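# Place the power unit on the carrier between blue blocks

## Task

Put the power unit down on the carrier so it sits between the blue corner blocks, then open the gripper and move the arm away from it.

## Robot and tools

Robot: two arms, left_arm and right_arm, each ending in a parallel two-finger gripper. Every gripper pose is given in one shared scene frame. Its origin is on the table surface midway between the arms, +x points out across the table, +z points up, and left_arm sits on the +y side. The arm names do not correspond to the left or right of any camera picture. The gripper's fingers extend along its own +z axis and close along its own y axis. The reported end_effector_position is the point between the finger pads, roughly 1 cm short of the fingertips. Reported hand positions can be slightly wrong, more so when the arm reaches far, and arms tend to stop a centimetre or more from the commanded pose, usually below it.

Row format (shared by all motion tools): a single flat list of 16 numbers covering both arms, even when only one moves. The first 8 are left_arm: x, y, z in metres, then the orientation quaternion qw, qx, qy, qz (w first), then the gripper opening. The next 8 are the same for right_arm. Position and quaternion are an absolute target pose in the scene frame, not an offset. Opening runs from -1 (closed) to +1 (fully open, 0.094 m). Optionally 12 extra numbers from 0 to 1 may follow: stiffness multipliers for the six joints of left_arm, then the six of right_arm, in Joint positions order; they persist until changed. To keep a gripper's orientation fixed, repeat the same quaternion every time rather than copying the possibly drifted value from the latest result. To park an arm, resend its last reported whole pose and its desired opening on every call.

execute_actions(actions): a list of up to 15 actions; each action is a table of up to 15 rows, one row per control step of 1/30 s. If fewer than 15 rows are given, the final row is repeated to fill 15 steps. Each step, the commanded pose is clipped to within 70 mm and 16 degrees of the measured pose, so a far target needs several actions; the arm never goes beyond its last clipped pose. An action is rejected for both arms if any target lies more than 0.6 m from the gripper's current position along any of that gripper's axes. If the first action fails this, or any action is malformed, nothing at all runs. An empty list just returns the current state and images.

move(target, speed, blocking): target is one 16-number row (absolute poses). Each gripper travels in a straight line toward its pose; both paths finish together and last 0.5 to 10 s (cut short at 10 s). speed is the path's top speed in m/s, 0.002 to 0.5, default 0.25; rotation is capped at twice that in rad/s. Grippers take the shorter rotation. The paths ignore obstacles and the other arm, and the real hand lags, strays and can overshoot the speed, especially near full reach. Faster contact hits harder, and aiming further beyond a contact presses harder. Opening is sent at the start. With blocking=false the result comes after 0.5 s while motion continues; other moves and actions are refused until a result shows it ended, so use wait or stop.

wait(seconds): 0 to 10; arms keep their last command, and it returns early if a running move ends. stop(): brakes a running move (needs room if fast); fingers keep moving. zoom_image(camera, region): enlarges part of the latest image from cam_low, cam_left_wrist or cam_right_wrist; region is [x0, y0, x1, y1] pixels from the top-left, at most 504 by 504 (images are 504x504). finished_scene(scene): ends the current scene, given its number, after the robot holds its last command; it cannot be reversed, and the goal must still be met then.

Results: a state line with each arm's position and quaternion; Hand target lines showing the pose each controller now pursues; Joint positions (last value is the measured finger gap in metres); grip_measured on the command scale (each gripper may be off by up to about 1 mm, consistently); step readings with HELD marking steps where an arm was held back (not given for move or wait). A move adds a move: line with its ending (done, off_target, moving, held, fault), any limits (paced = pose clipped; held = some steps blocked, after which the arm may speed up) and each gripper's distance from its pose. If only one arm is named, the other finished fine. A pose unreachable line means the clearance check altered or blocked that arm's command. FAULT lines mean an arm was stopped.

Joint limits (rad): waist -2.618 to 3.054, shoulder 0.000 to 3.142, elbow 0.000 to 3.142, wrist pitch -1.571 to 1.571, wrist yaw -1.571 to 1.571, wrist roll -2.094 to 2.094. Elbows stop just short of straight.

Gripping: keep commanding an opening below grip_measured to hold something; about 0.03 below holds firmly, smaller margins hold more gently. Pads push roughly 50 to 62 N, less on thin parts, with a brief spike at first contact. Parts held may be tugged occasionally and loose objects pushed.

Avoid: dropping or knocking anything off the table (task fails), arms colliding or pressing each other, slams and hard pushes. Holding loads heats motors: MOTOR HOT from 75 °C, a 10 s stop of that arm at 90 °C, and at 100 °C the arm goes limp and falls, so do not hold a load longer than needed.

Each tool is called after "Request:" as a command line: name --argument value for each argument, lists and objects as JSON in quotes; but a table of rows of numbers goes row by row, as --pt "numbers of a row", without its own name.

## Session

Request:
execute_actions --actions '[]'

Scene clock: 0.00 s.
left_arm: end_effector_position=(+0.1987, -0.0019, +0.3371) grip_measured=+1.000 end_effector_quat_wxyz=(-0.032, +0.012, +0.751, -0.660) | right_arm: end_effector_position=(+0.1860, -0.4610, +0.1879) grip_measured=+1.000 end_effector_quat_wxyz=(+0.336, +0.838, +0.380, +0.202)
Joint positions: left_arm=[-0.675  1.181  0.999 -0.071  1.038 -1.384  0.094] | right_arm=[-0.063  0.617  0.745 -0.938  0.301  1.989  0.094]
Joint velocities: left_arm=[-0.012 -0.017 -0.007 -0.051 -0.007  0.022  0.   ] | right_arm=[-0.007  0.007  0.002 -0.066 -0.066  0.051  0.   ]
Hand target (left_arm): +0.197, -0.001, +0.345; -0.022, +0.023, +0.746, -0.665
Hand target (right_arm): +0.182, -0.461, +0.187; +0.336, +0.838, +0.382, +0.196
Joint stiffness scale: left_arm=[1. 1. 1. 1. 1. 1.] | right_arm=[1. 1. 1. 1. 1. 1.]

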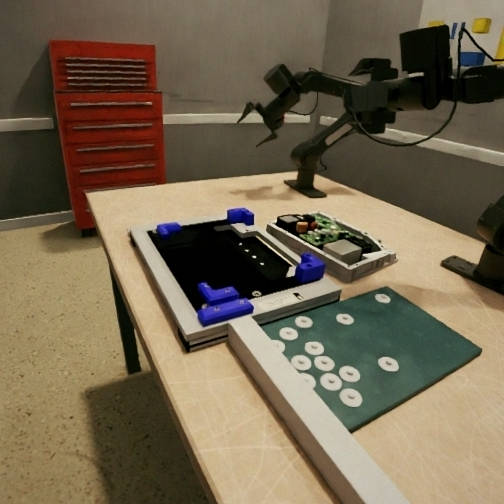

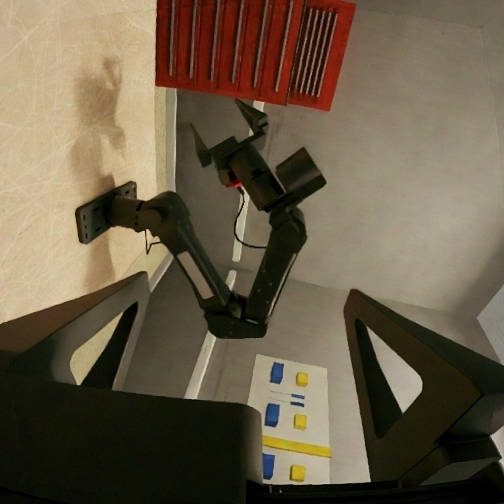

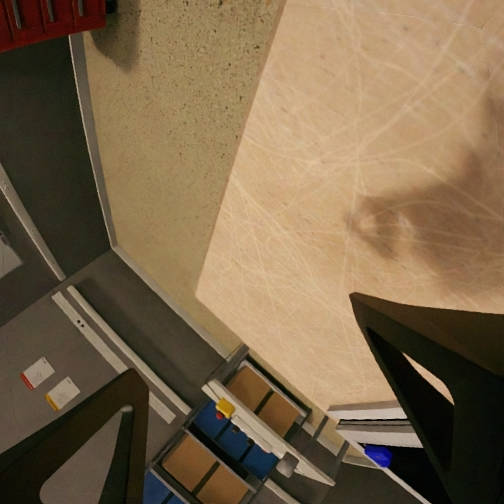

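Request:
move --target '[0.25,0.1,0.42,0,1,0,0,1,0.186,-0.461,0.3,0,1,0,0,1]'

Scene clock: 15.27 s.
left_arm: end_effector_position=(+0.2562, +0.0963, +0.4023) grip_measured=+1.000 end_effector_quat_wxyz=(+0.259, +0.922, +0.156, +0.240) | right_arm: end_effector_position=(+0.1923, -0.4657, +0.2946) grip_measured=+1.000 end_effector_quat_wxyz=(+0.067, +0.942, +0.208, +0.253)
Joint positions: left_arm=[-0.827  1.551  2.269 -1.569 -0.052  2.091  0.094] | right_arm=[-0.572  1.145  1.556 -1.546 -0.31   2.087  0.094]
Joint velocities: left_arm=[ 0.002  0.002 -0.007 -0.037 -0.081 -0.066  0.   ] | right_arm=[0.007 0.012 0.007 0.095 0.022 0.007 0.   ]
Hand target (left_arm): +0.247, +0.102, +0.417; +0.274, +0.915, +0.151, +0.256
Hand target (right_arm): +0.186, -0.461, +0.301; +0.069, +0.941, +0.203, +0.260
Off the commanded pose (left_arm): 0.019 m, 45 deg; orientation clipped at the last step of the last action.
Off the commanded pose (right_arm): 0.010 m, 39 deg; orientation clipped at the last step of the last action.
Joint stiffness scale: left_arm=[1. 1. 1. 1. 1. 1.] | right_arm=[1. 1. 1. 1. 1. 1.]
joint sent to its limit (left arm) — the command would take joint 4 (wrist pitch) past its lower limit and joint 6 (wrist roll) past its upper limit, so those joints were sent only as far as their limits.
joint sent to its limit (right arm) — the command would take joint 4 (wrist pitch) past its lower limit and joint 6 (wrist roll) past its upper limit, so those joints were sent only as far as their limits.
move: off_target (left_arm, right_arm); limits=paced

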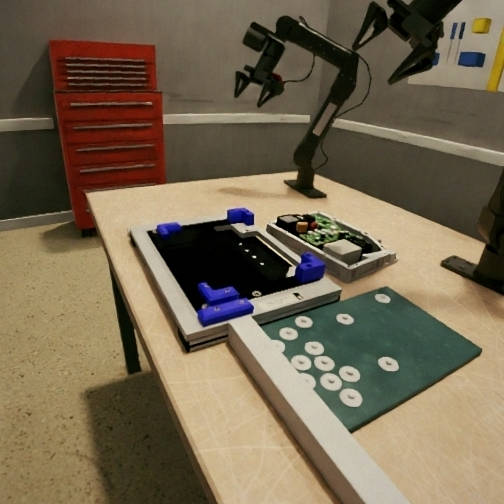

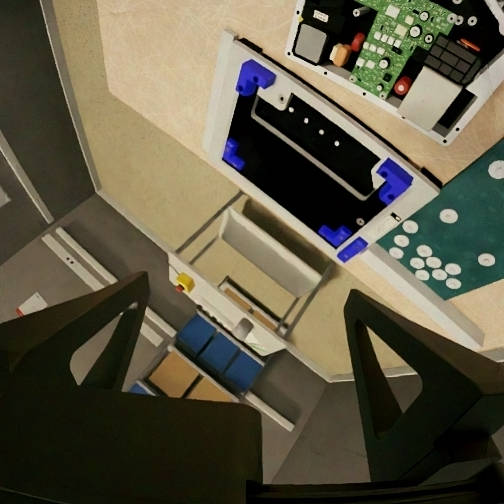

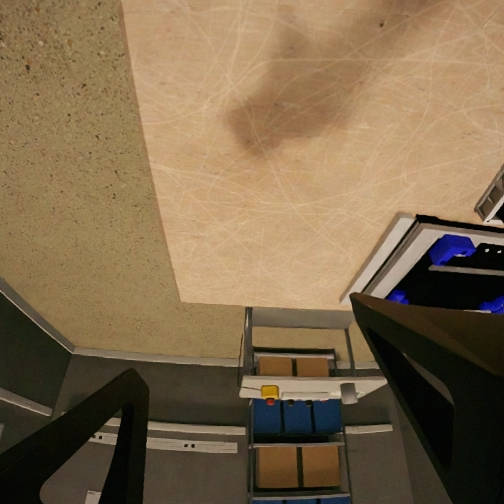

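Request:
move --target '[0.3,0.05,0.33,0,0,1,0,1,0.3,-0.35,0.3,0,0,1,0,1]'

Scene clock: 25.87 s.
left_arm: end_effector_position=(+0.2972, +0.0494, +0.3238) grip_measured=+1.000 end_effector_quat_wxyz=(+0.187, +0.016, +0.970, -0.152) | right_arm: end_effector_position=(+0.2997, -0.3528, +0.2994) grip_measured=+1.000 end_effector_quat_wxyz=(+0.195, +0.014, +0.980, +0.027)
Joint positions: left_arm=[-0.831  1.805  2.294 -1.574 -0.018 -0.7    0.094] | right_arm=[ 0.162  1.52   1.899 -1.554 -0.031  0.08   0.094]
Joint velocities: left_arm=[-0.007  0.017 -0.012  0.022  0.037 -0.037  0.   ] | right_arm=[ 0.002  0.002  0.002 -0.066  0.007 -0.066  0.   ]
Hand target (left_arm): +0.301, +0.050, +0.330; +0.193, +0.008, +0.968, -0.161
Hand target (right_arm): +0.300, -0.352, +0.299; +0.190, +0.006, +0.982, +0.021
Off the commanded pose (left_arm): 0.007 m, 28 deg; orientation clipped at the last step of the last action.
Off the commanded pose (right_arm): 0.003 m, 23 deg; orientation clipped at the last step of the last action.
Joint stiffness scale: left_arm=[1. 1. 1. 1. 1. 1.] | right_arm=[1. 1. 1. 1. 1. 1.]
joint sent to its limit (left arm) — the command would take joint 4 (wrist pitch) past its lower limit, so that joint was sent only as far as its limit.
joint sent to its limit (right arm) — the command would take joint 4 (wrist pitch) past its lower limit, so that joint was sent only as far as its limit.
move: off_target (left_arm, right_arm); limits=paced

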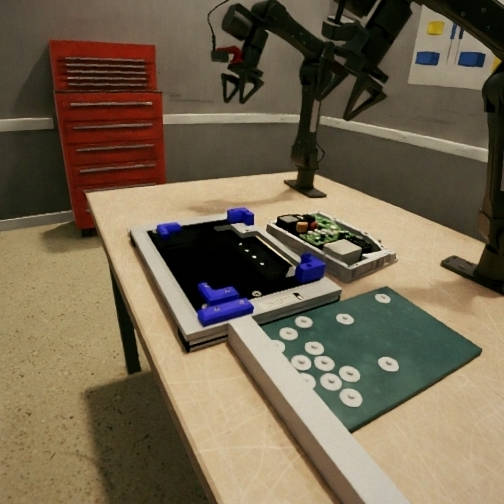

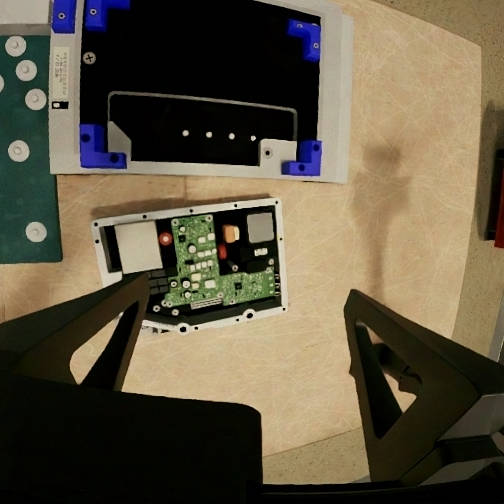

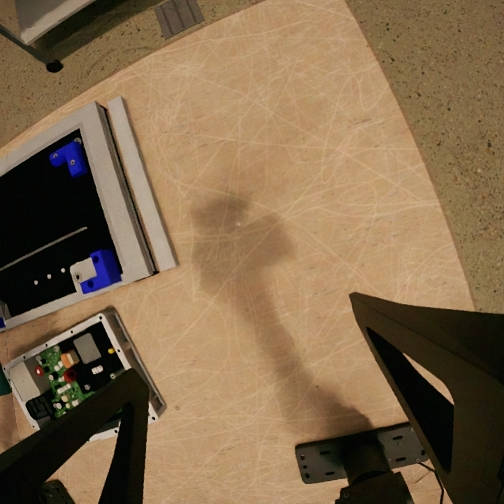

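Request:
move --target '[0.36,0.08,0.18,0,0,1,0,1,0.3,-0.35,0.3,0.195,0.014,0.98,0.027,1]'

Scene clock: 35.03 s.
left_arm: end_effector_position=(+0.3601, +0.0747, +0.1773) grip_measured=+1.000 end_effector_quat_wxyz=(+0.035, -0.003, +0.999, -0.028) | right_arm: end_effector_position=(+0.2997, -0.3529, +0.2994) grip_measured=+1.000 end_effector_quat_wxyz=(+0.195, +0.017, +0.980, +0.028)
Joint positions: left_arm=[-0.673  2.128  2.219 -1.573  0.009 -0.586  0.094] | right_arm=[ 0.162  1.52   1.899 -1.554 -0.03   0.086  0.094]
Joint velocities: left_arm=[ 0.007  0.002 -0.022  0.007 -0.051 -0.007  0.   ] | right_arm=[-0.007 -0.002 -0.002 -0.066  0.037  0.051  0.   ]
Hand target (left_arm): +0.361, +0.080, +0.180; +0.038, -0.002, +0.999, -0.024
Hand target (right_arm): +0.300, -0.350, +0.300; +0.195, +0.014, +0.980, +0.027
Off the commanded pose (left_arm): 0.006 m, 5 deg.
Off the commanded pose (right_arm): 0.003 m, 0 deg.
Joint stiffness scale: left_arm=[1. 1. 1. 1. 1. 1.] | right_arm=[1. 1. 1. 1. 1. 1.]
joint sent to its limit (left arm) — the command would take joint 4 (wrist pitch) past its lower limit, so that joint was sent only as far as its limit.
move: off_target (left_arm)

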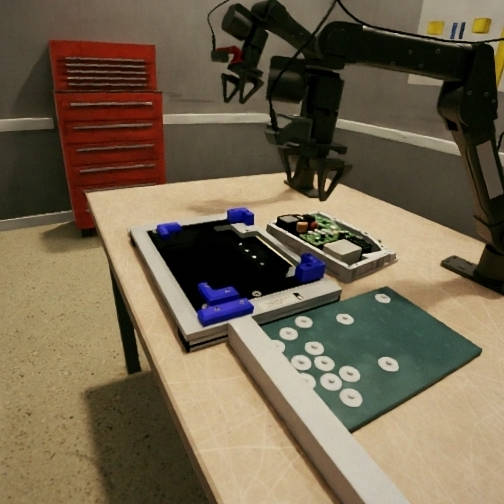

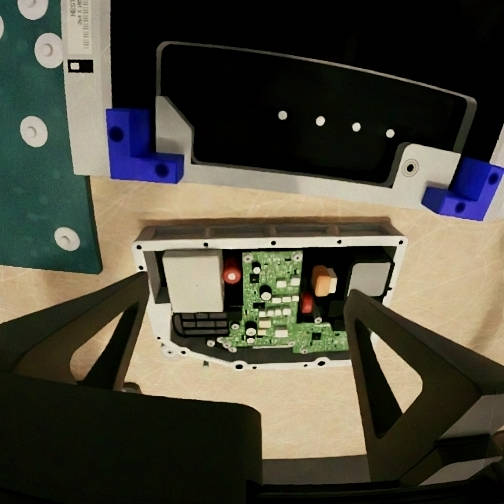

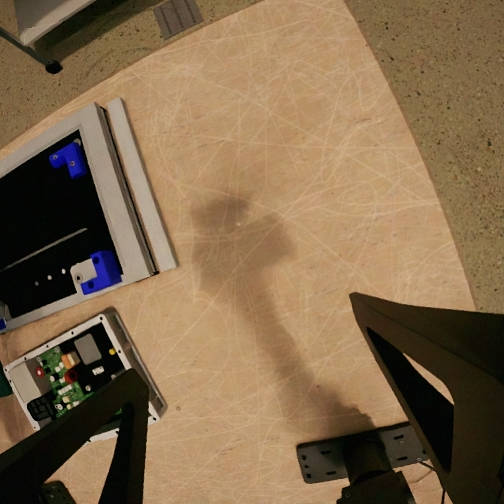

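Request:
move --target '[0.39,0.13,0.1,0,0,1,0,0.5,0.39,-0.06,0.1,0,0,1,0,0.3]'

Scene clock: 50.17 s.
left_arm: end_effector_position=(+0.3875, +0.1253, +0.1039) grip_measured=+0.502 end_effector_quat_wxyz=(-0.001, -0.000, +1.000, -0.004) | right_arm: end_effector_position=(+0.3954, -0.0624, +0.0974) grip_measured=+0.302 end_effector_quat_wxyz=(+0.046, -0.002, +0.998, +0.034)
Joint positions: left_arm=[-0.536  2.162  1.979 -1.387  0.009 -0.443  0.071] | right_arm=[ 0.774  2.572  2.668 -1.553  0.002  0.652  0.061]
Joint velocities: left_arm=[ 0.002 -0.012 -0.002 -0.037 -0.051 -0.022 -0.   ] | right_arm=[-0.002  0.007  0.007 -0.022 -0.022 -0.007  0.001]
Hand target (left_arm): +0.390, +0.130, +0.100; +0.001, -0.000, +1.000, +0.001
Hand target (right_arm): +0.394, -0.062, +0.101; +0.044, +0.001, +0.998, +0.036
Off the commanded pose (left_arm): 0.007 m, 1 deg.
Off the commanded pose (right_arm): 0.006 m, 7 deg.
Joint stiffness scale: left_arm=[1. 1. 1. 1. 1. 1.] | right_arm=[1. 1. 1. 1. 1. 1.]
joint sent to its limit (right arm) — the command would take joint 4 (wrist pitch) past its lower limit, so that joint was sent only as far as its limit.
move: off_target (right_arm)

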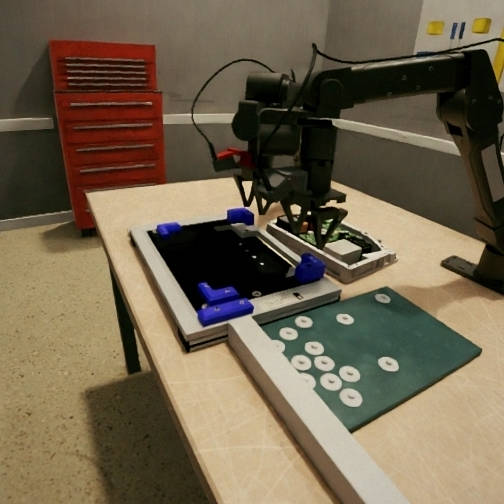

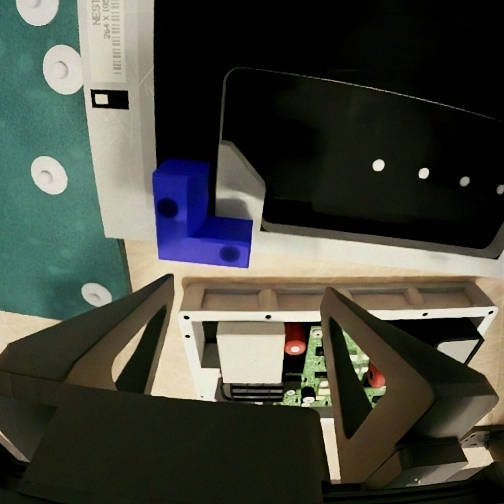

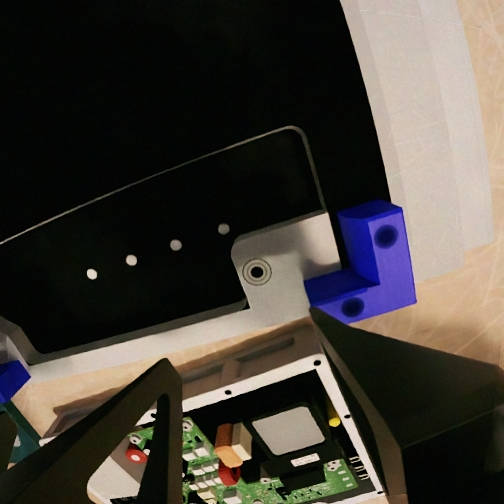

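Request:
move --target '[0.35,0.127,0.1,0,0,1,0,0.5,0.35,-0.075,0.1,0,0,1,0,0.3]'

Scene clock: 58.67 s.
left_arm: end_effector_position=(+0.3507, +0.1270, +0.0944) grip_measured=+0.502 end_effector_quat_wxyz=(-0.013, +0.001, +1.000, +0.002) | right_arm: end_effector_position=(+0.3537, -0.0743, +0.0967) grip_measured=+0.302 end_effector_quat_wxyz=(+0.001, -0.001, +1.000, +0.000)
Joint positions: left_arm=[-0.573  2.041  1.756 -1.31   0.009 -0.479  0.071] | right_arm=[ 0.808  2.446  2.435 -1.557  0.001  0.689  0.061]
Joint velocities: left_arm=[ 0.012 -0.002 -0.007 -0.037 -0.037  0.007 -0.001] | right_arm=[-0.007  0.007  0.002 -0.007  0.037 -0.022 -0.001]
Hand target (left_arm): +0.350, +0.126, +0.100; -0.001, -0.000, +1.000, -0.000
Hand target (right_arm): +0.350, -0.074, +0.100; -0.001, +0.001, +1.000, -0.000
Off the commanded pose (left_arm): 0.006 m, 1 deg.
Off the commanded pose (right_arm): 0.005 m, 0 deg.
Joint stiffness scale: left_arm=[1. 1. 1. 1. 1. 1.] | right_arm=[1. 1. 1. 1. 1. 1.]
move: done

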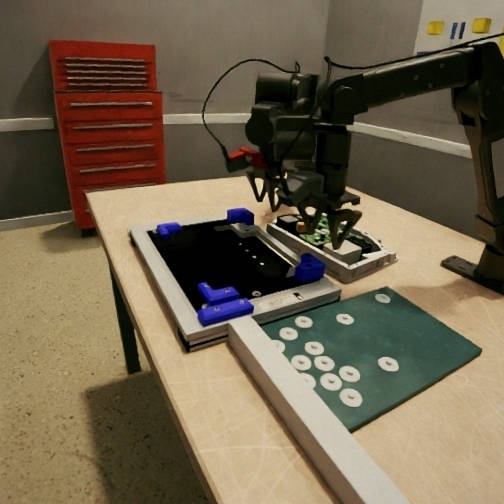

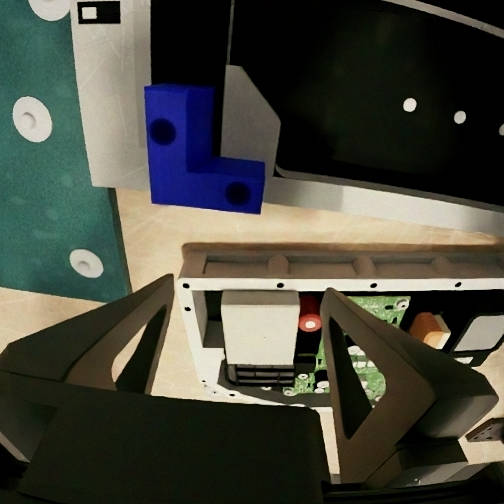

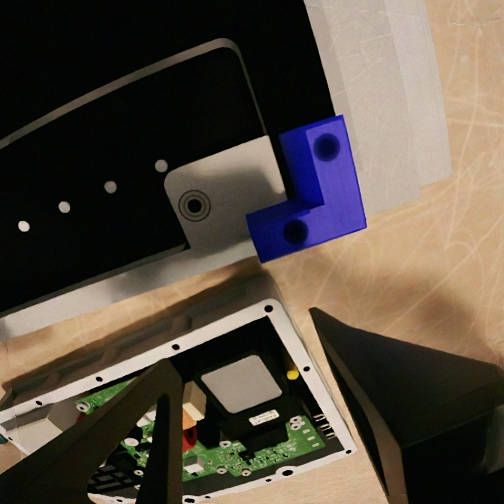

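Request:
move --target '[0.33,0.121,0.065,0,0,1,0,0.5,0.33,-0.075,0.065,0,0,1,0,0.3]' --speed 0.1

Scene clock: 67.03 s.
left_arm: end_effector_position=(+0.3308, +0.1226, +0.0582) grip_measured=+0.501 end_effector_quat_wxyz=(-0.015, -0.000, +1.000, +0.004) | right_arm: end_effector_position=(+0.3336, -0.0784, +0.0611) grip_measured=+0.302 end_effector_quat_wxyz=(-0.003, +0.002, +1.000, -0.005)
Joint positions: left_arm=[-0.609  2.003  1.556 -1.153  0.008 -0.517  0.071] | right_arm=[ 0.83   2.329  2.085 -1.339  0.004  0.716  0.061]
Joint velocities: left_arm=[-0.002  0.012 -0.002  0.007 -0.007  0.007 -0.001] | right_arm=[-0.002  0.007 -0.007  0.037 -0.007 -0.022 -0.   ]
Hand target (left_arm): +0.331, +0.120, +0.065; -0.000, +0.000, +1.000, -0.000
Hand target (right_arm): +0.330, -0.075, +0.065; -0.000, +0.000, +1.000, -0.000
Off the commanded pose (left_arm): 0.007 m, 2 deg.
Off the commanded pose (right_arm): 0.006 m, 1 deg.
Joint stiffness scale: left_arm=[1. 1. 1. 1. 1. 1.] | right_arm=[1. 1. 1. 1. 1. 1.]
move: done

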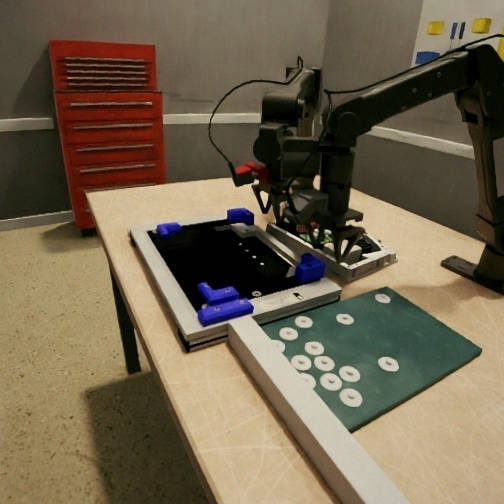

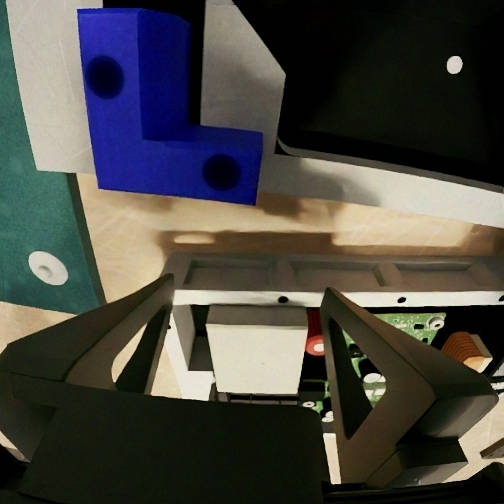

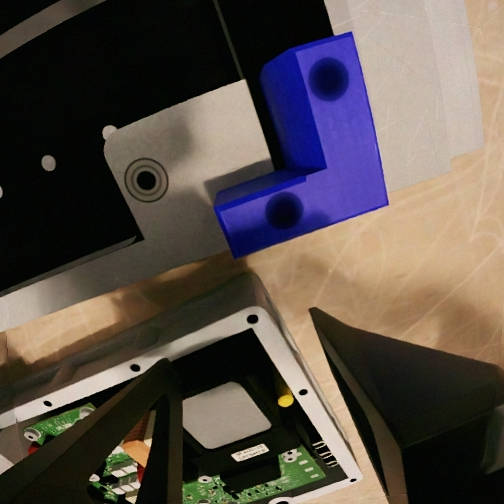

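Request:
move --target '[0.33,0.121,0.045,0,0,1,0,0.5,0.33,-0.075,0.048,0,0,1,0,0.45]' --speed 0.05

Request:
zoom_image --camera "cam_low" --region '[220,160,420,300]'

Scene clock: 76.63 s.
left_arm: end_effector_position=(+0.3309, +0.1224, +0.0512) grip_measured=+0.501 end_effector_quat_wxyz=(-0.007, -0.001, +1.000, -0.001) | right_arm: end_effector_position=(+0.3370, -0.0755, +0.0487) grip_measured=+0.448 end_effector_quat_wxyz=(+0.005, +0.003, +1.000, +0.002)
Joint positions: left_arm=[-0.609  1.993  1.513 -1.102  0.008 -0.518  0.071] | right_arm=[ 0.83   2.324  2.029 -1.264  0.004  0.718  0.068]
Joint velocities: left_arm=[-0.012 -0.007 -0.032 -0.007  0.007 -0.022 -0.   ] | right_arm=[-0.002 -0.002 -0.012  0.037 -0.081  0.081  0.   ]
Hand target (left_arm): +0.330, +0.121, +0.045; -0.001, +0.000, +1.000, +0.000
Hand target (right_arm): +0.330, -0.075, +0.048; -0.000, -0.000, +1.000, +0.000
Off the commanded pose (left_arm): 0.006 m, 1 deg.
Off the commanded pose (right_arm): 0.007 m, 1 deg.
Joint stiffness scale: left_arm=[1. 1. 1. 1. 1. 1.] | right_arm=[1. 1. 1. 1. 1. 1.]
move: done

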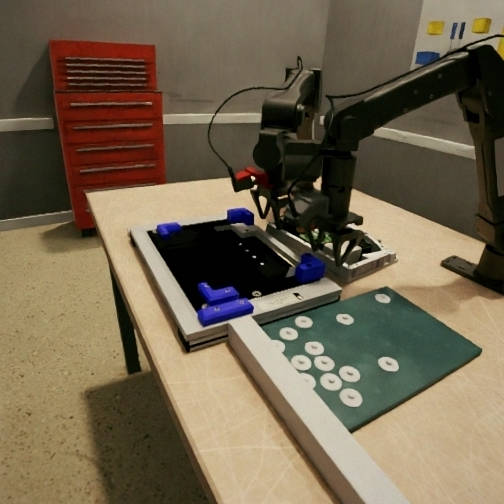

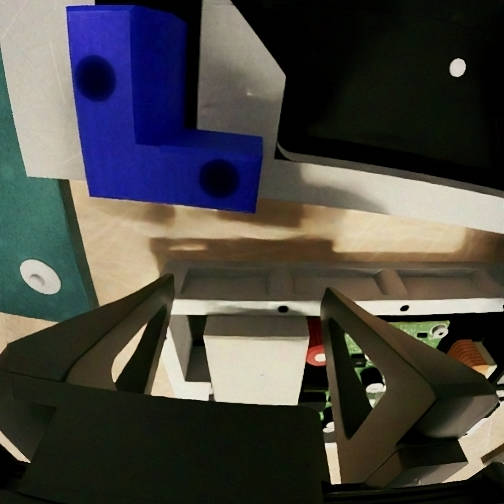

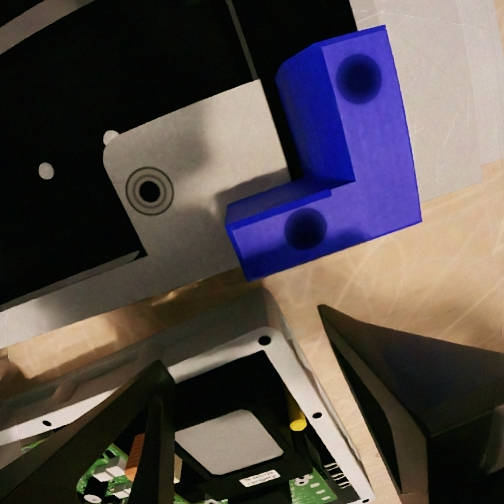

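Region (220, 160, 420, 300) of cam_low's 504x504 image, scaled by 2.520, with more detail than that image has; it fills the top 353 rows of this view, and the rest is white.

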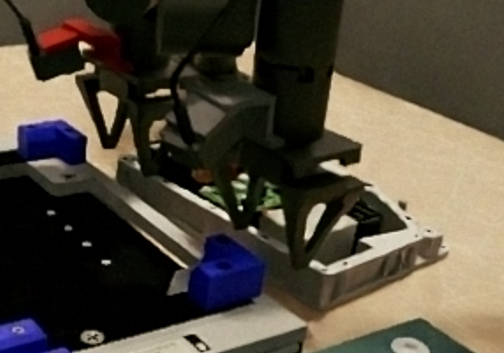

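Request:
move --target '[0.322,0.116,0.04,0,0,1,0,0.35,0.33,-0.075,0.12,0,0,1,0,0.45]' --speed 0.05

Request:
move --target '[0.322,0.116,0.04,0,0,1,0,-0.2,0.3,-0.2,0.2,0,0,1,0,0.45]'

Scene clock: 86.17 s.
left_arm: end_effector_position=(+0.3302, +0.1198, +0.0507) grip_measured=+0.351 end_effector_quat_wxyz=(+0.005, -0.007, +1.000, -0.005) | right_arm: end_effector_position=(+0.3339, -0.0782, +0.1248) grip_measured=+0.448 end_effector_quat_wxyz=(+0.010, +0.003, +1.000, +0.007)
Joint positions: left_arm=[-0.618  1.973  1.483 -1.068  0.003 -0.539  0.063] | right_arm=[ 0.83   2.324  2.332 -1.554  0.004  0.718  0.068]
Joint velocities: left_arm=[-0.002 -0.007  0.027 -0.066  0.022  0.022 -0.   ] | right_arm=[-0.002  0.007 -0.002 -0.037  0.007  0.007  0.   ]
Hand target (left_arm): +0.322, +0.116, +0.040; -0.000, +0.000, +1.000, +0.000
Hand target (right_arm): +0.330, -0.075, +0.120; +0.002, +0.000, +1.000, +0.002
Off the commanded pose (left_arm): 0.014 m, 1 deg.
Off the commanded pose (right_arm): 0.007 m, 1 deg.
Joint stiffness scale: left_arm=[1. 1. 1. 1. 1. 1.] | right_arm=[1. 1. 1. 1. 1. 1.]
joint sent to its limit (right arm) — the command would take joint 4 (wrist pitch) past its lower limit, so that joint was sent only as far as its limit.
move: off_target (left_arm)

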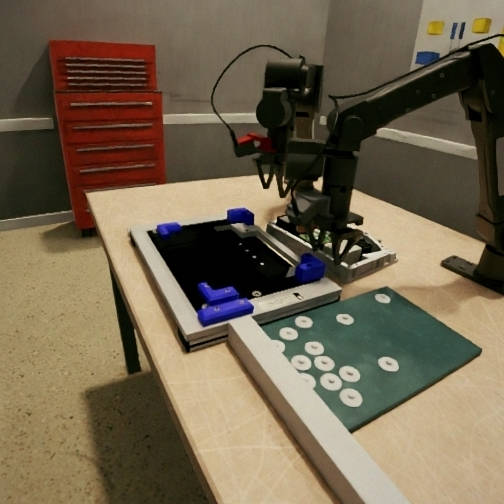

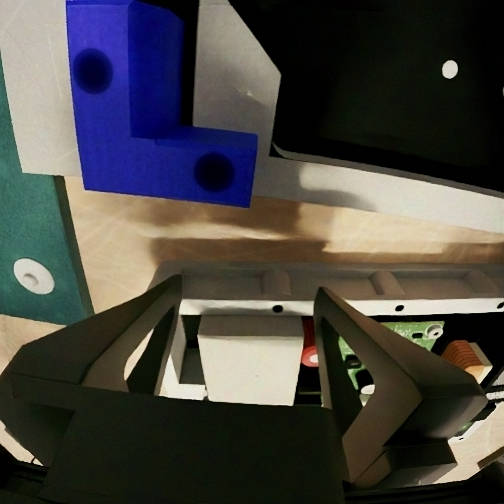

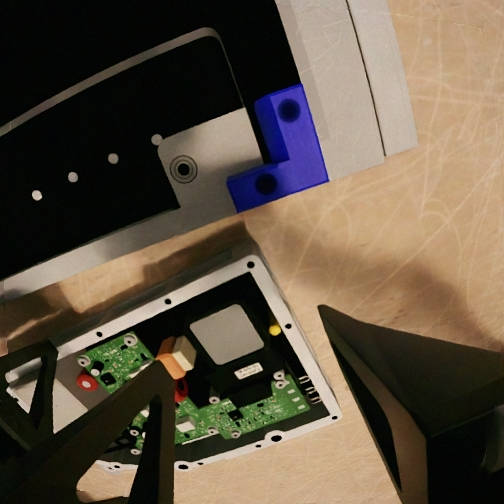

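Scene clock: 87.30 s.
left_arm: end_effector_position=(+0.3305, +0.1161, +0.0509) grip_measured=-0.199 end_effector_quat_wxyz=(+0.007, -0.004, +1.000, -0.010) | right_arm: end_effector_position=(+0.3010, -0.1977, +0.2012) grip_measured=+0.448 end_effector_quat_wxyz=(+0.034, +0.004, +0.999, +0.018)
Joint positions: left_arm=[-0.624  1.973  1.483 -1.059  0.009 -0.54   0.038] | right_arm=[ 0.634  1.861  1.932 -1.565  0.003  0.524  0.068]
Joint velocities: left_arm=[-0.007 -0.007  0.002 -0.022 -0.037  0.022  0.   ] | right_arm=[-0.027 -0.012  0.022 -0.037  0.022 -0.037  0.001]
Hand target (left_arm): +0.322, +0.116, +0.040; -0.000, -0.000, +1.000, +0.000
Hand target (right_arm): +0.298, -0.199, +0.199; +0.028, -0.000, +0.999, +0.016
Off the commanded pose (left_arm): 0.014 m, 1 deg.
Off the commanded pose (right_arm): 0.003 m, 4 deg.
Joint stiffness scale: left_arm=[1. 1. 1. 1. 1. 1.] | right_arm=[1. 1. 1. 1. 1. 1.]
joint sent to its limit (right arm) — the command would take joint 4 (wrist pitch) past its lower limit, so that joint was sent only as far as its limit.
move: off_target (left_arm, right_arm)

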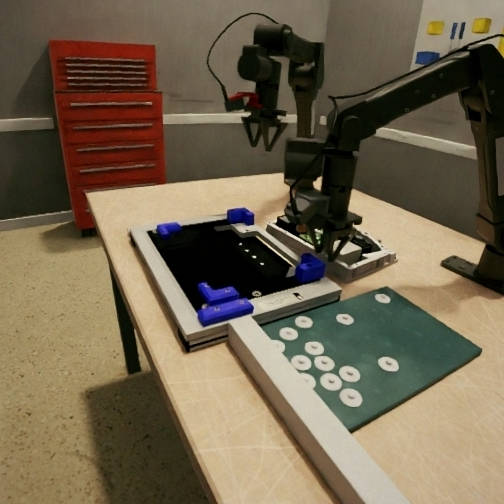

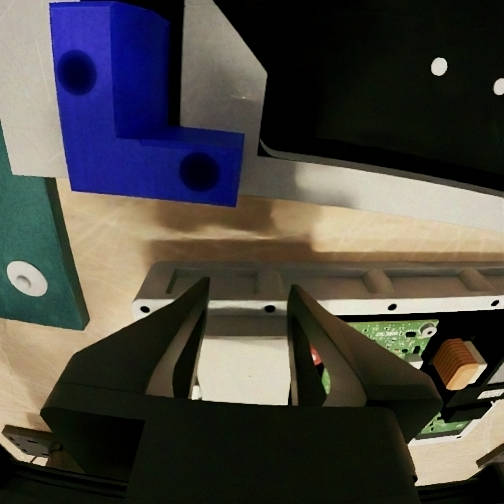

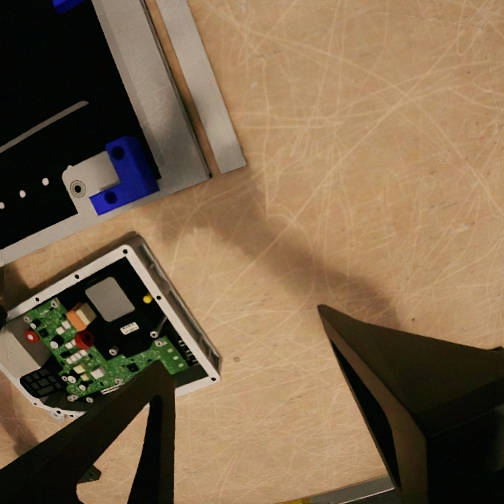

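Request:
move --target '[0.3,0.1,0.16,0,0.707,0.707,0,0,0.36,-0.12,0.16,0,0.707,0.707,0,0]'

Scene clock: 116.13 s.
left_arm: end_effector_position=(+0.2972, +0.1051, +0.1433) grip_measured=-0.001 end_effector_quat_wxyz=(-0.023, +0.700, +0.714, -0.005) | right_arm: end_effector_position=(+0.3605, -0.1245, +0.1628) grip_measured=+0.002 end_effector_quat_wxyz=(+0.003, +0.679, +0.732, +0.050)
Joint positions: left_arm=[-0.702  1.926  1.786 -1.478  0.003  0.942  0.047] | right_arm=[ 0.703  2.227  2.319 -1.564 -0.017  2.083  0.047]
Joint velocities: left_arm=[ 0.002  0.007  0.007  0.007  0.007 -0.037 -0.001] | right_arm=[ 0.012 -0.012  0.007 -0.007 -0.007 -0.022 -0.   ]
Hand target (left_arm): +0.298, +0.101, +0.160; -0.000, +0.707, +0.707, -0.001
Hand target (right_arm): +0.361, -0.121, +0.160; -0.001, +0.681, +0.730, +0.049
Off the commanded pose (left_arm): 0.018 m, 3 deg.
Off the commanded pose (right_arm): 0.005 m, 7 deg.
Joint stiffness scale: left_arm=[1. 1. 1. 1. 1. 1.] | right_arm=[1. 1. 1. 1. 1. 1.]
joint sent to its limit (right arm) — the command would take joint 4 (wrist pitch) past its lower limit and joint 6 (wrist roll) past its upper limit, so those joints were sent only as far as their limits.
move: off_target (left_arm, right_arm)

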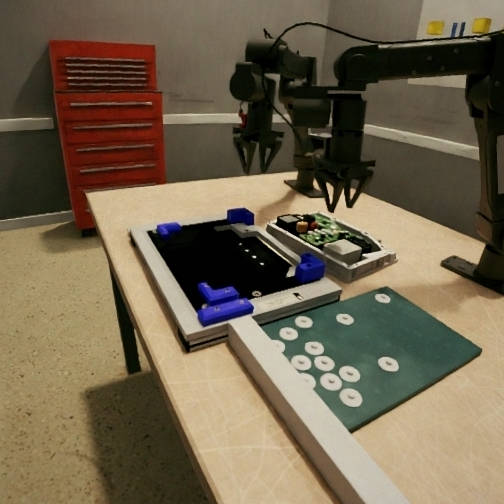

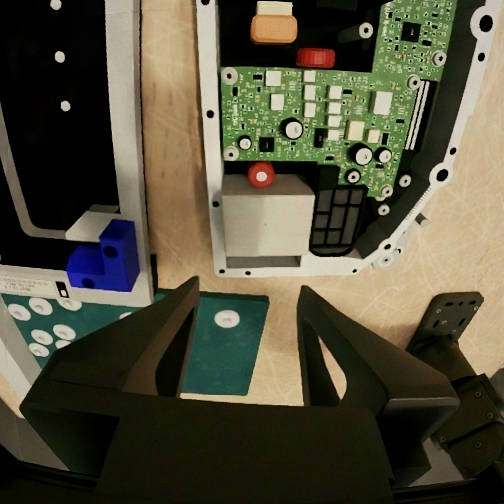

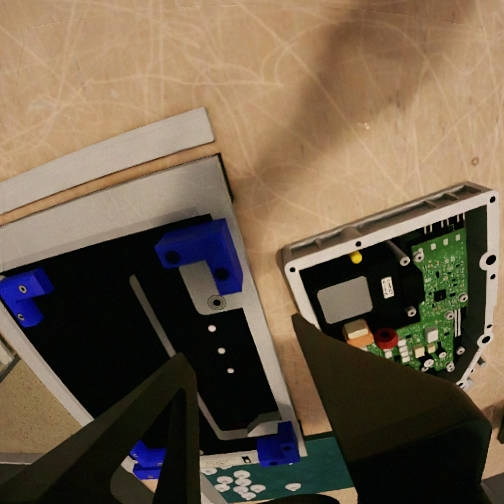

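Request:
move --target '[0.22,0.07,0.1,0,0.707,0.707,0,-0.3,0.36,-0.06,0.12,0,-0.707,0.707,0,-0.3]'

Scene clock: 132.50 s.
left_arm: end_effector_position=(+0.2235, +0.0703, +0.0945) grip_measured=-0.298 end_effector_quat_wxyz=(-0.015, +0.706, +0.708, -0.001) | right_arm: end_effector_position=(+0.3624, -0.0632, +0.1233) grip_measured=-0.298 end_effector_quat_wxyz=(-0.047, +0.699, -0.713, -0.001)
Joint positions: left_arm=[-0.926  1.783  1.408 -1.225  0.003  0.734  0.033] | right_arm=[ 0.809  2.43   2.512 -1.559 -0.01  -0.858  0.033]
Joint velocities: left_arm=[-0.012 -0.007  0.007 -0.051 -0.037  0.022  0.001] | right_arm=[ 0.007 -0.022  0.007  0.022 -0.051  0.007 -0.   ]
Hand target (left_arm): +0.221, +0.068, +0.100; -0.001, +0.707, +0.707, -0.002
Hand target (right_arm): +0.361, -0.060, +0.120; -0.042, +0.706, -0.707, +0.003
Off the commanded pose (left_arm): 0.007 m, 2 deg.
Off the commanded pose (right_arm): 0.005 m, 6 deg.
Joint stiffness scale: left_arm=[1. 1. 1. 1. 1. 1.] | right_arm=[1. 1. 1. 1. 1. 1.]
joint sent to its limit (right arm) — the command would take joint 4 (wrist pitch) past its lower limit, so that joint was sent only as far as its limit.
move: off_target (right_arm)

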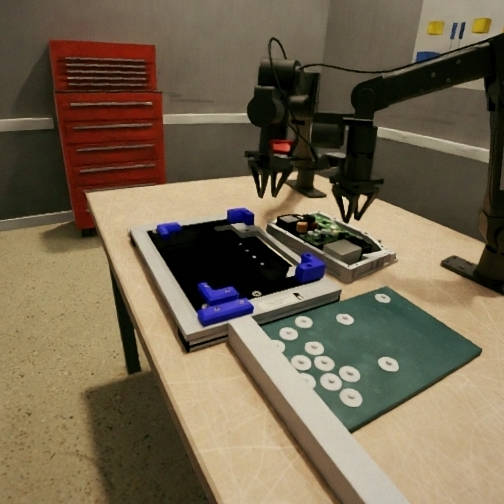

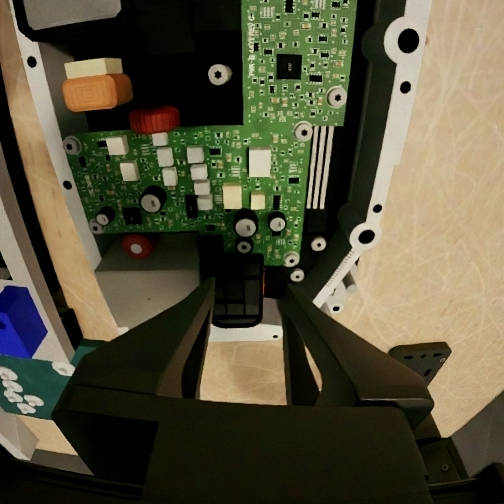

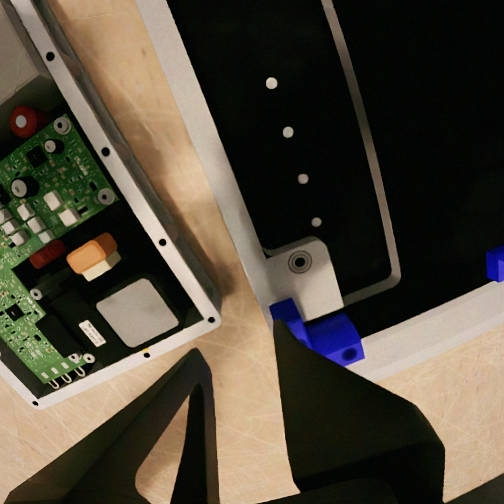

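Request:
move --target '[0.17,0.02,0.09,0,0.707,0.707,0,-0.3,0.325,-0.04,0.09,0,-0.707,0.707,0,-0.3]'

Scene clock: 144.00 s.
left_arm: end_effector_position=(+0.1686, +0.0221, +0.0943) grip_measured=-0.298 end_effector_quat_wxyz=(-0.001, +0.711, +0.703, -0.000) | right_arm: end_effector_position=(+0.3233, -0.0373, +0.0989) grip_measured=-0.298 end_effector_quat_wxyz=(-0.008, +0.711, -0.703, -0.003)
Joint positions: left_arm=[-1.154  1.783  1.408 -1.197  0.001  0.521  0.033] | right_arm=[ 0.906  2.445  2.442 -1.553 -0.007 -0.792  0.033]
Joint velocities: left_arm=[-0.017  0.002 -0.007  0.022 -0.037 -0.066  0.002] | right_arm=[-0.017  0.037 -0.007 -0.051 -0.007 -0.022 -0.   ]
Hand target (left_arm): +0.170, +0.019, +0.090; -0.001, +0.707, +0.707, -0.001
Hand target (right_arm): +0.325, -0.040, +0.090; +0.001, +0.707, -0.707, -0.000
Off the commanded pose (left_arm): 0.005 m, 1 deg.
Off the commanded pose (right_arm): 0.009 m, 1 deg.
Joint stiffness scale: left_arm=[1. 1. 1. 1. 1. 1.] | right_arm=[1. 1. 1. 1. 1. 1.]
move: done

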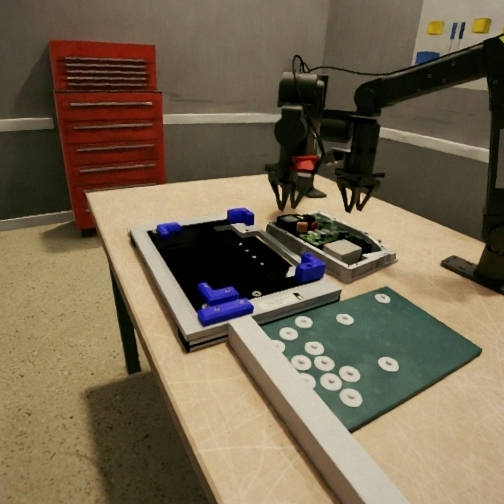

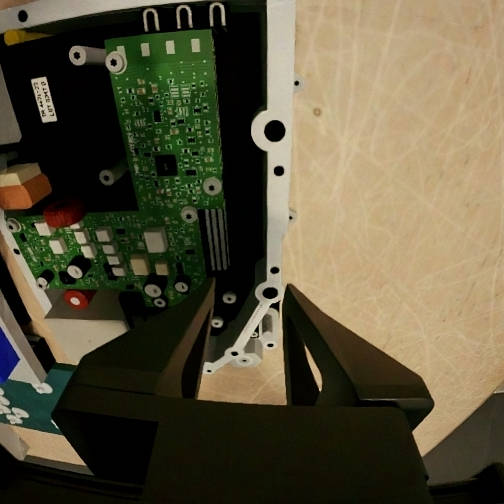

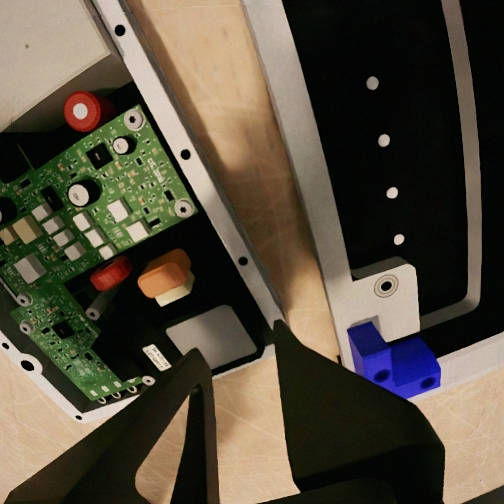

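Request:
move --target '[0.155,-0.03,0.075,0,0.707,0.707,0,-0.3,0.325,0.02,0.075,0,-0.707,0.707,0,-0.3]' --speed 0.1

Scene clock: 150.57 s.
left_arm: end_effector_position=(+0.1537, -0.0188, +0.0698) grip_measured=-0.298 end_effector_quat_wxyz=(-0.016, +0.708, +0.706, +0.006) | right_arm: end_effector_position=(+0.3269, -0.0062, +0.0888) grip_measured=-0.298 end_effector_quat_wxyz=(-0.030, +0.712, -0.702, -0.004)
Joint positions: left_arm=[-1.247  1.942  1.517 -1.179  0.001  0.419  0.033] | right_arm=[ 0.945  2.553  2.6   -1.557 -0.007 -0.756  0.033]
Joint velocities: left_arm=[-0.012  0.017 -0.012 -0.037 -0.051 -0.022  0.001] | right_arm=[ 0.012  0.012 -0.002  0.007  0.007  0.022  0.   ]
Hand target (left_arm): +0.156, -0.030, +0.076; -0.000, +0.707, +0.707, -0.001
Hand target (right_arm): +0.328, -0.009, +0.091; -0.029, +0.710, -0.704, -0.004
Off the commanded pose (left_arm): 0.012 m, 2 deg.
Off the commanded pose (right_arm): 0.030 m, 4 deg.
Joint stiffness scale: left_arm=[1. 1. 1. 1. 1. 1.] | right_arm=[1. 1. 1. 1. 1. 1.]
move: held (right_arm), off_target (left_arm); limits=held; held on 16 of 29 steps (right_arm), including the last (right_arm)
pose unreachable (right arm): on one or more control steps of this call, first in action 0 (counted from 0), this arm could not follow its commanded pose, so it was not sent that pose on those steps. On the call's last step it was still not sent that pose. It may still have moved: this result reports where it is.
cause: the commanded pose would bring a part of the arm too close to another arm (this arm's forearm (the part past joint 3) and the other arm's wrist (the part past joint 4)).

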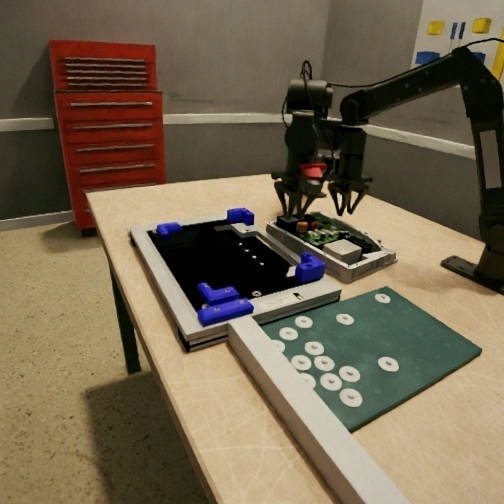

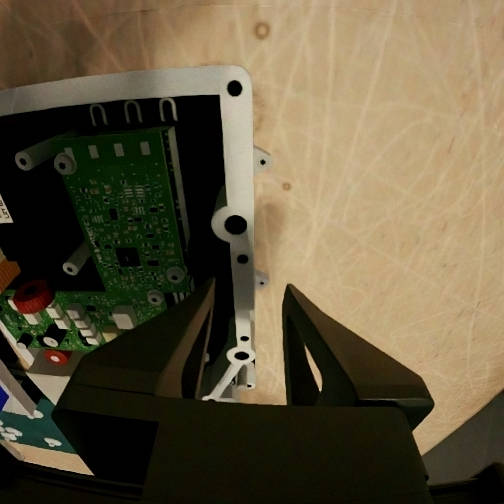

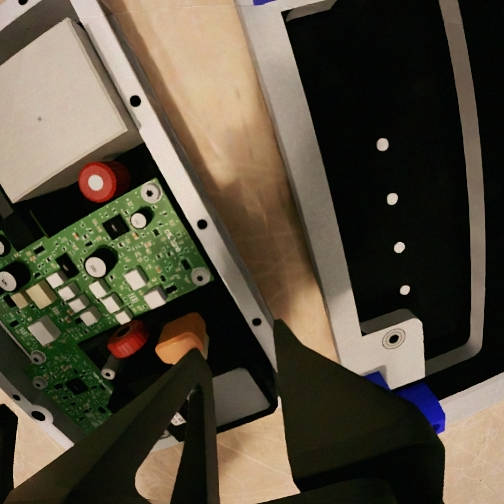

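Request:
move --target '[0.153,-0.005,0.07,0,0.707,0.707,0,-0.3,0.328,-0.02,0.07,0,-0.707,0.707,0,-0.4]' --speed 0.08

Scene clock: 158.70 s.
left_arm: end_effector_position=(+0.1483, -0.0068, +0.0653) grip_measured=-0.298 end_effector_quat_wxyz=(-0.012, +0.709, +0.705, +0.004) | right_arm: end_effector_position=(+0.3247, -0.0155, +0.0771) grip_measured=-0.398 end_effector_quat_wxyz=(-0.007, +0.709, -0.706, -0.004)
Joint positions: left_arm=[-1.247  1.888  1.425 -1.133  0.001  0.422  0.033] | right_arm=[ 0.936  2.553  2.554 -1.557 -0.007 -0.756  0.028]
Joint velocities: left_arm=[ 0.017 -0.002 -0.012  0.007 -0.022  0.066 -0.001] | right_arm=[-0.002 -0.007 -0.002  0.022 -0.022  0.007  0.   ]
Hand target (left_arm): +0.153, -0.005, +0.070; -0.000, +0.707, +0.707, +0.000
Hand target (right_arm): +0.328, -0.020, +0.070; +0.000, +0.707, -0.707, -0.000
Off the commanded pose (left_arm): 0.007 m, 2 deg.
Off the commanded pose (right_arm): 0.009 m, 1 deg.
Joint stiffness scale: left_arm=[1. 1. 1. 1. 1. 1.] | right_arm=[1. 1. 1. 1. 1. 1.]
move: done

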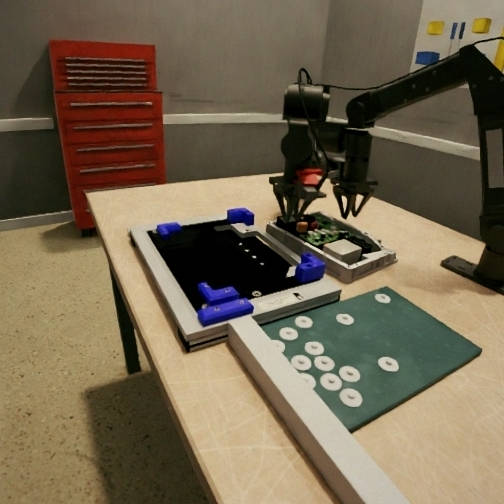

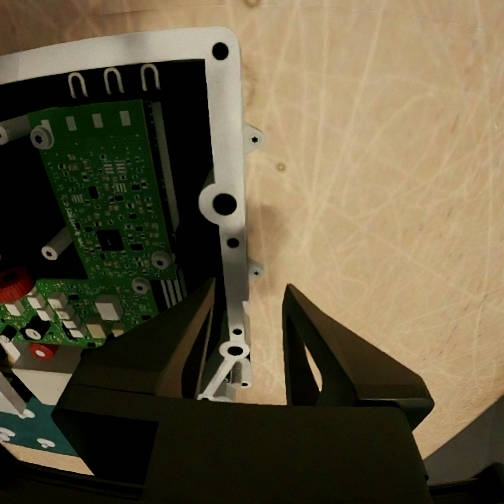

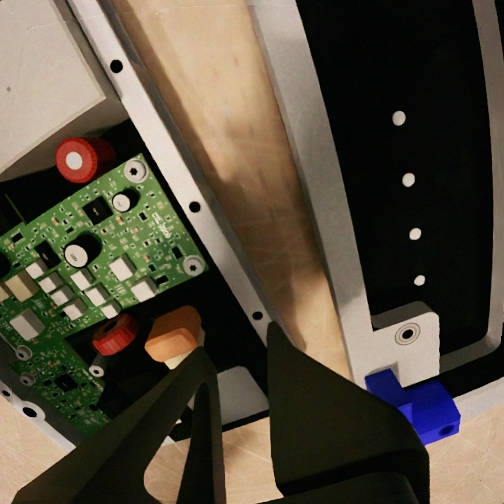

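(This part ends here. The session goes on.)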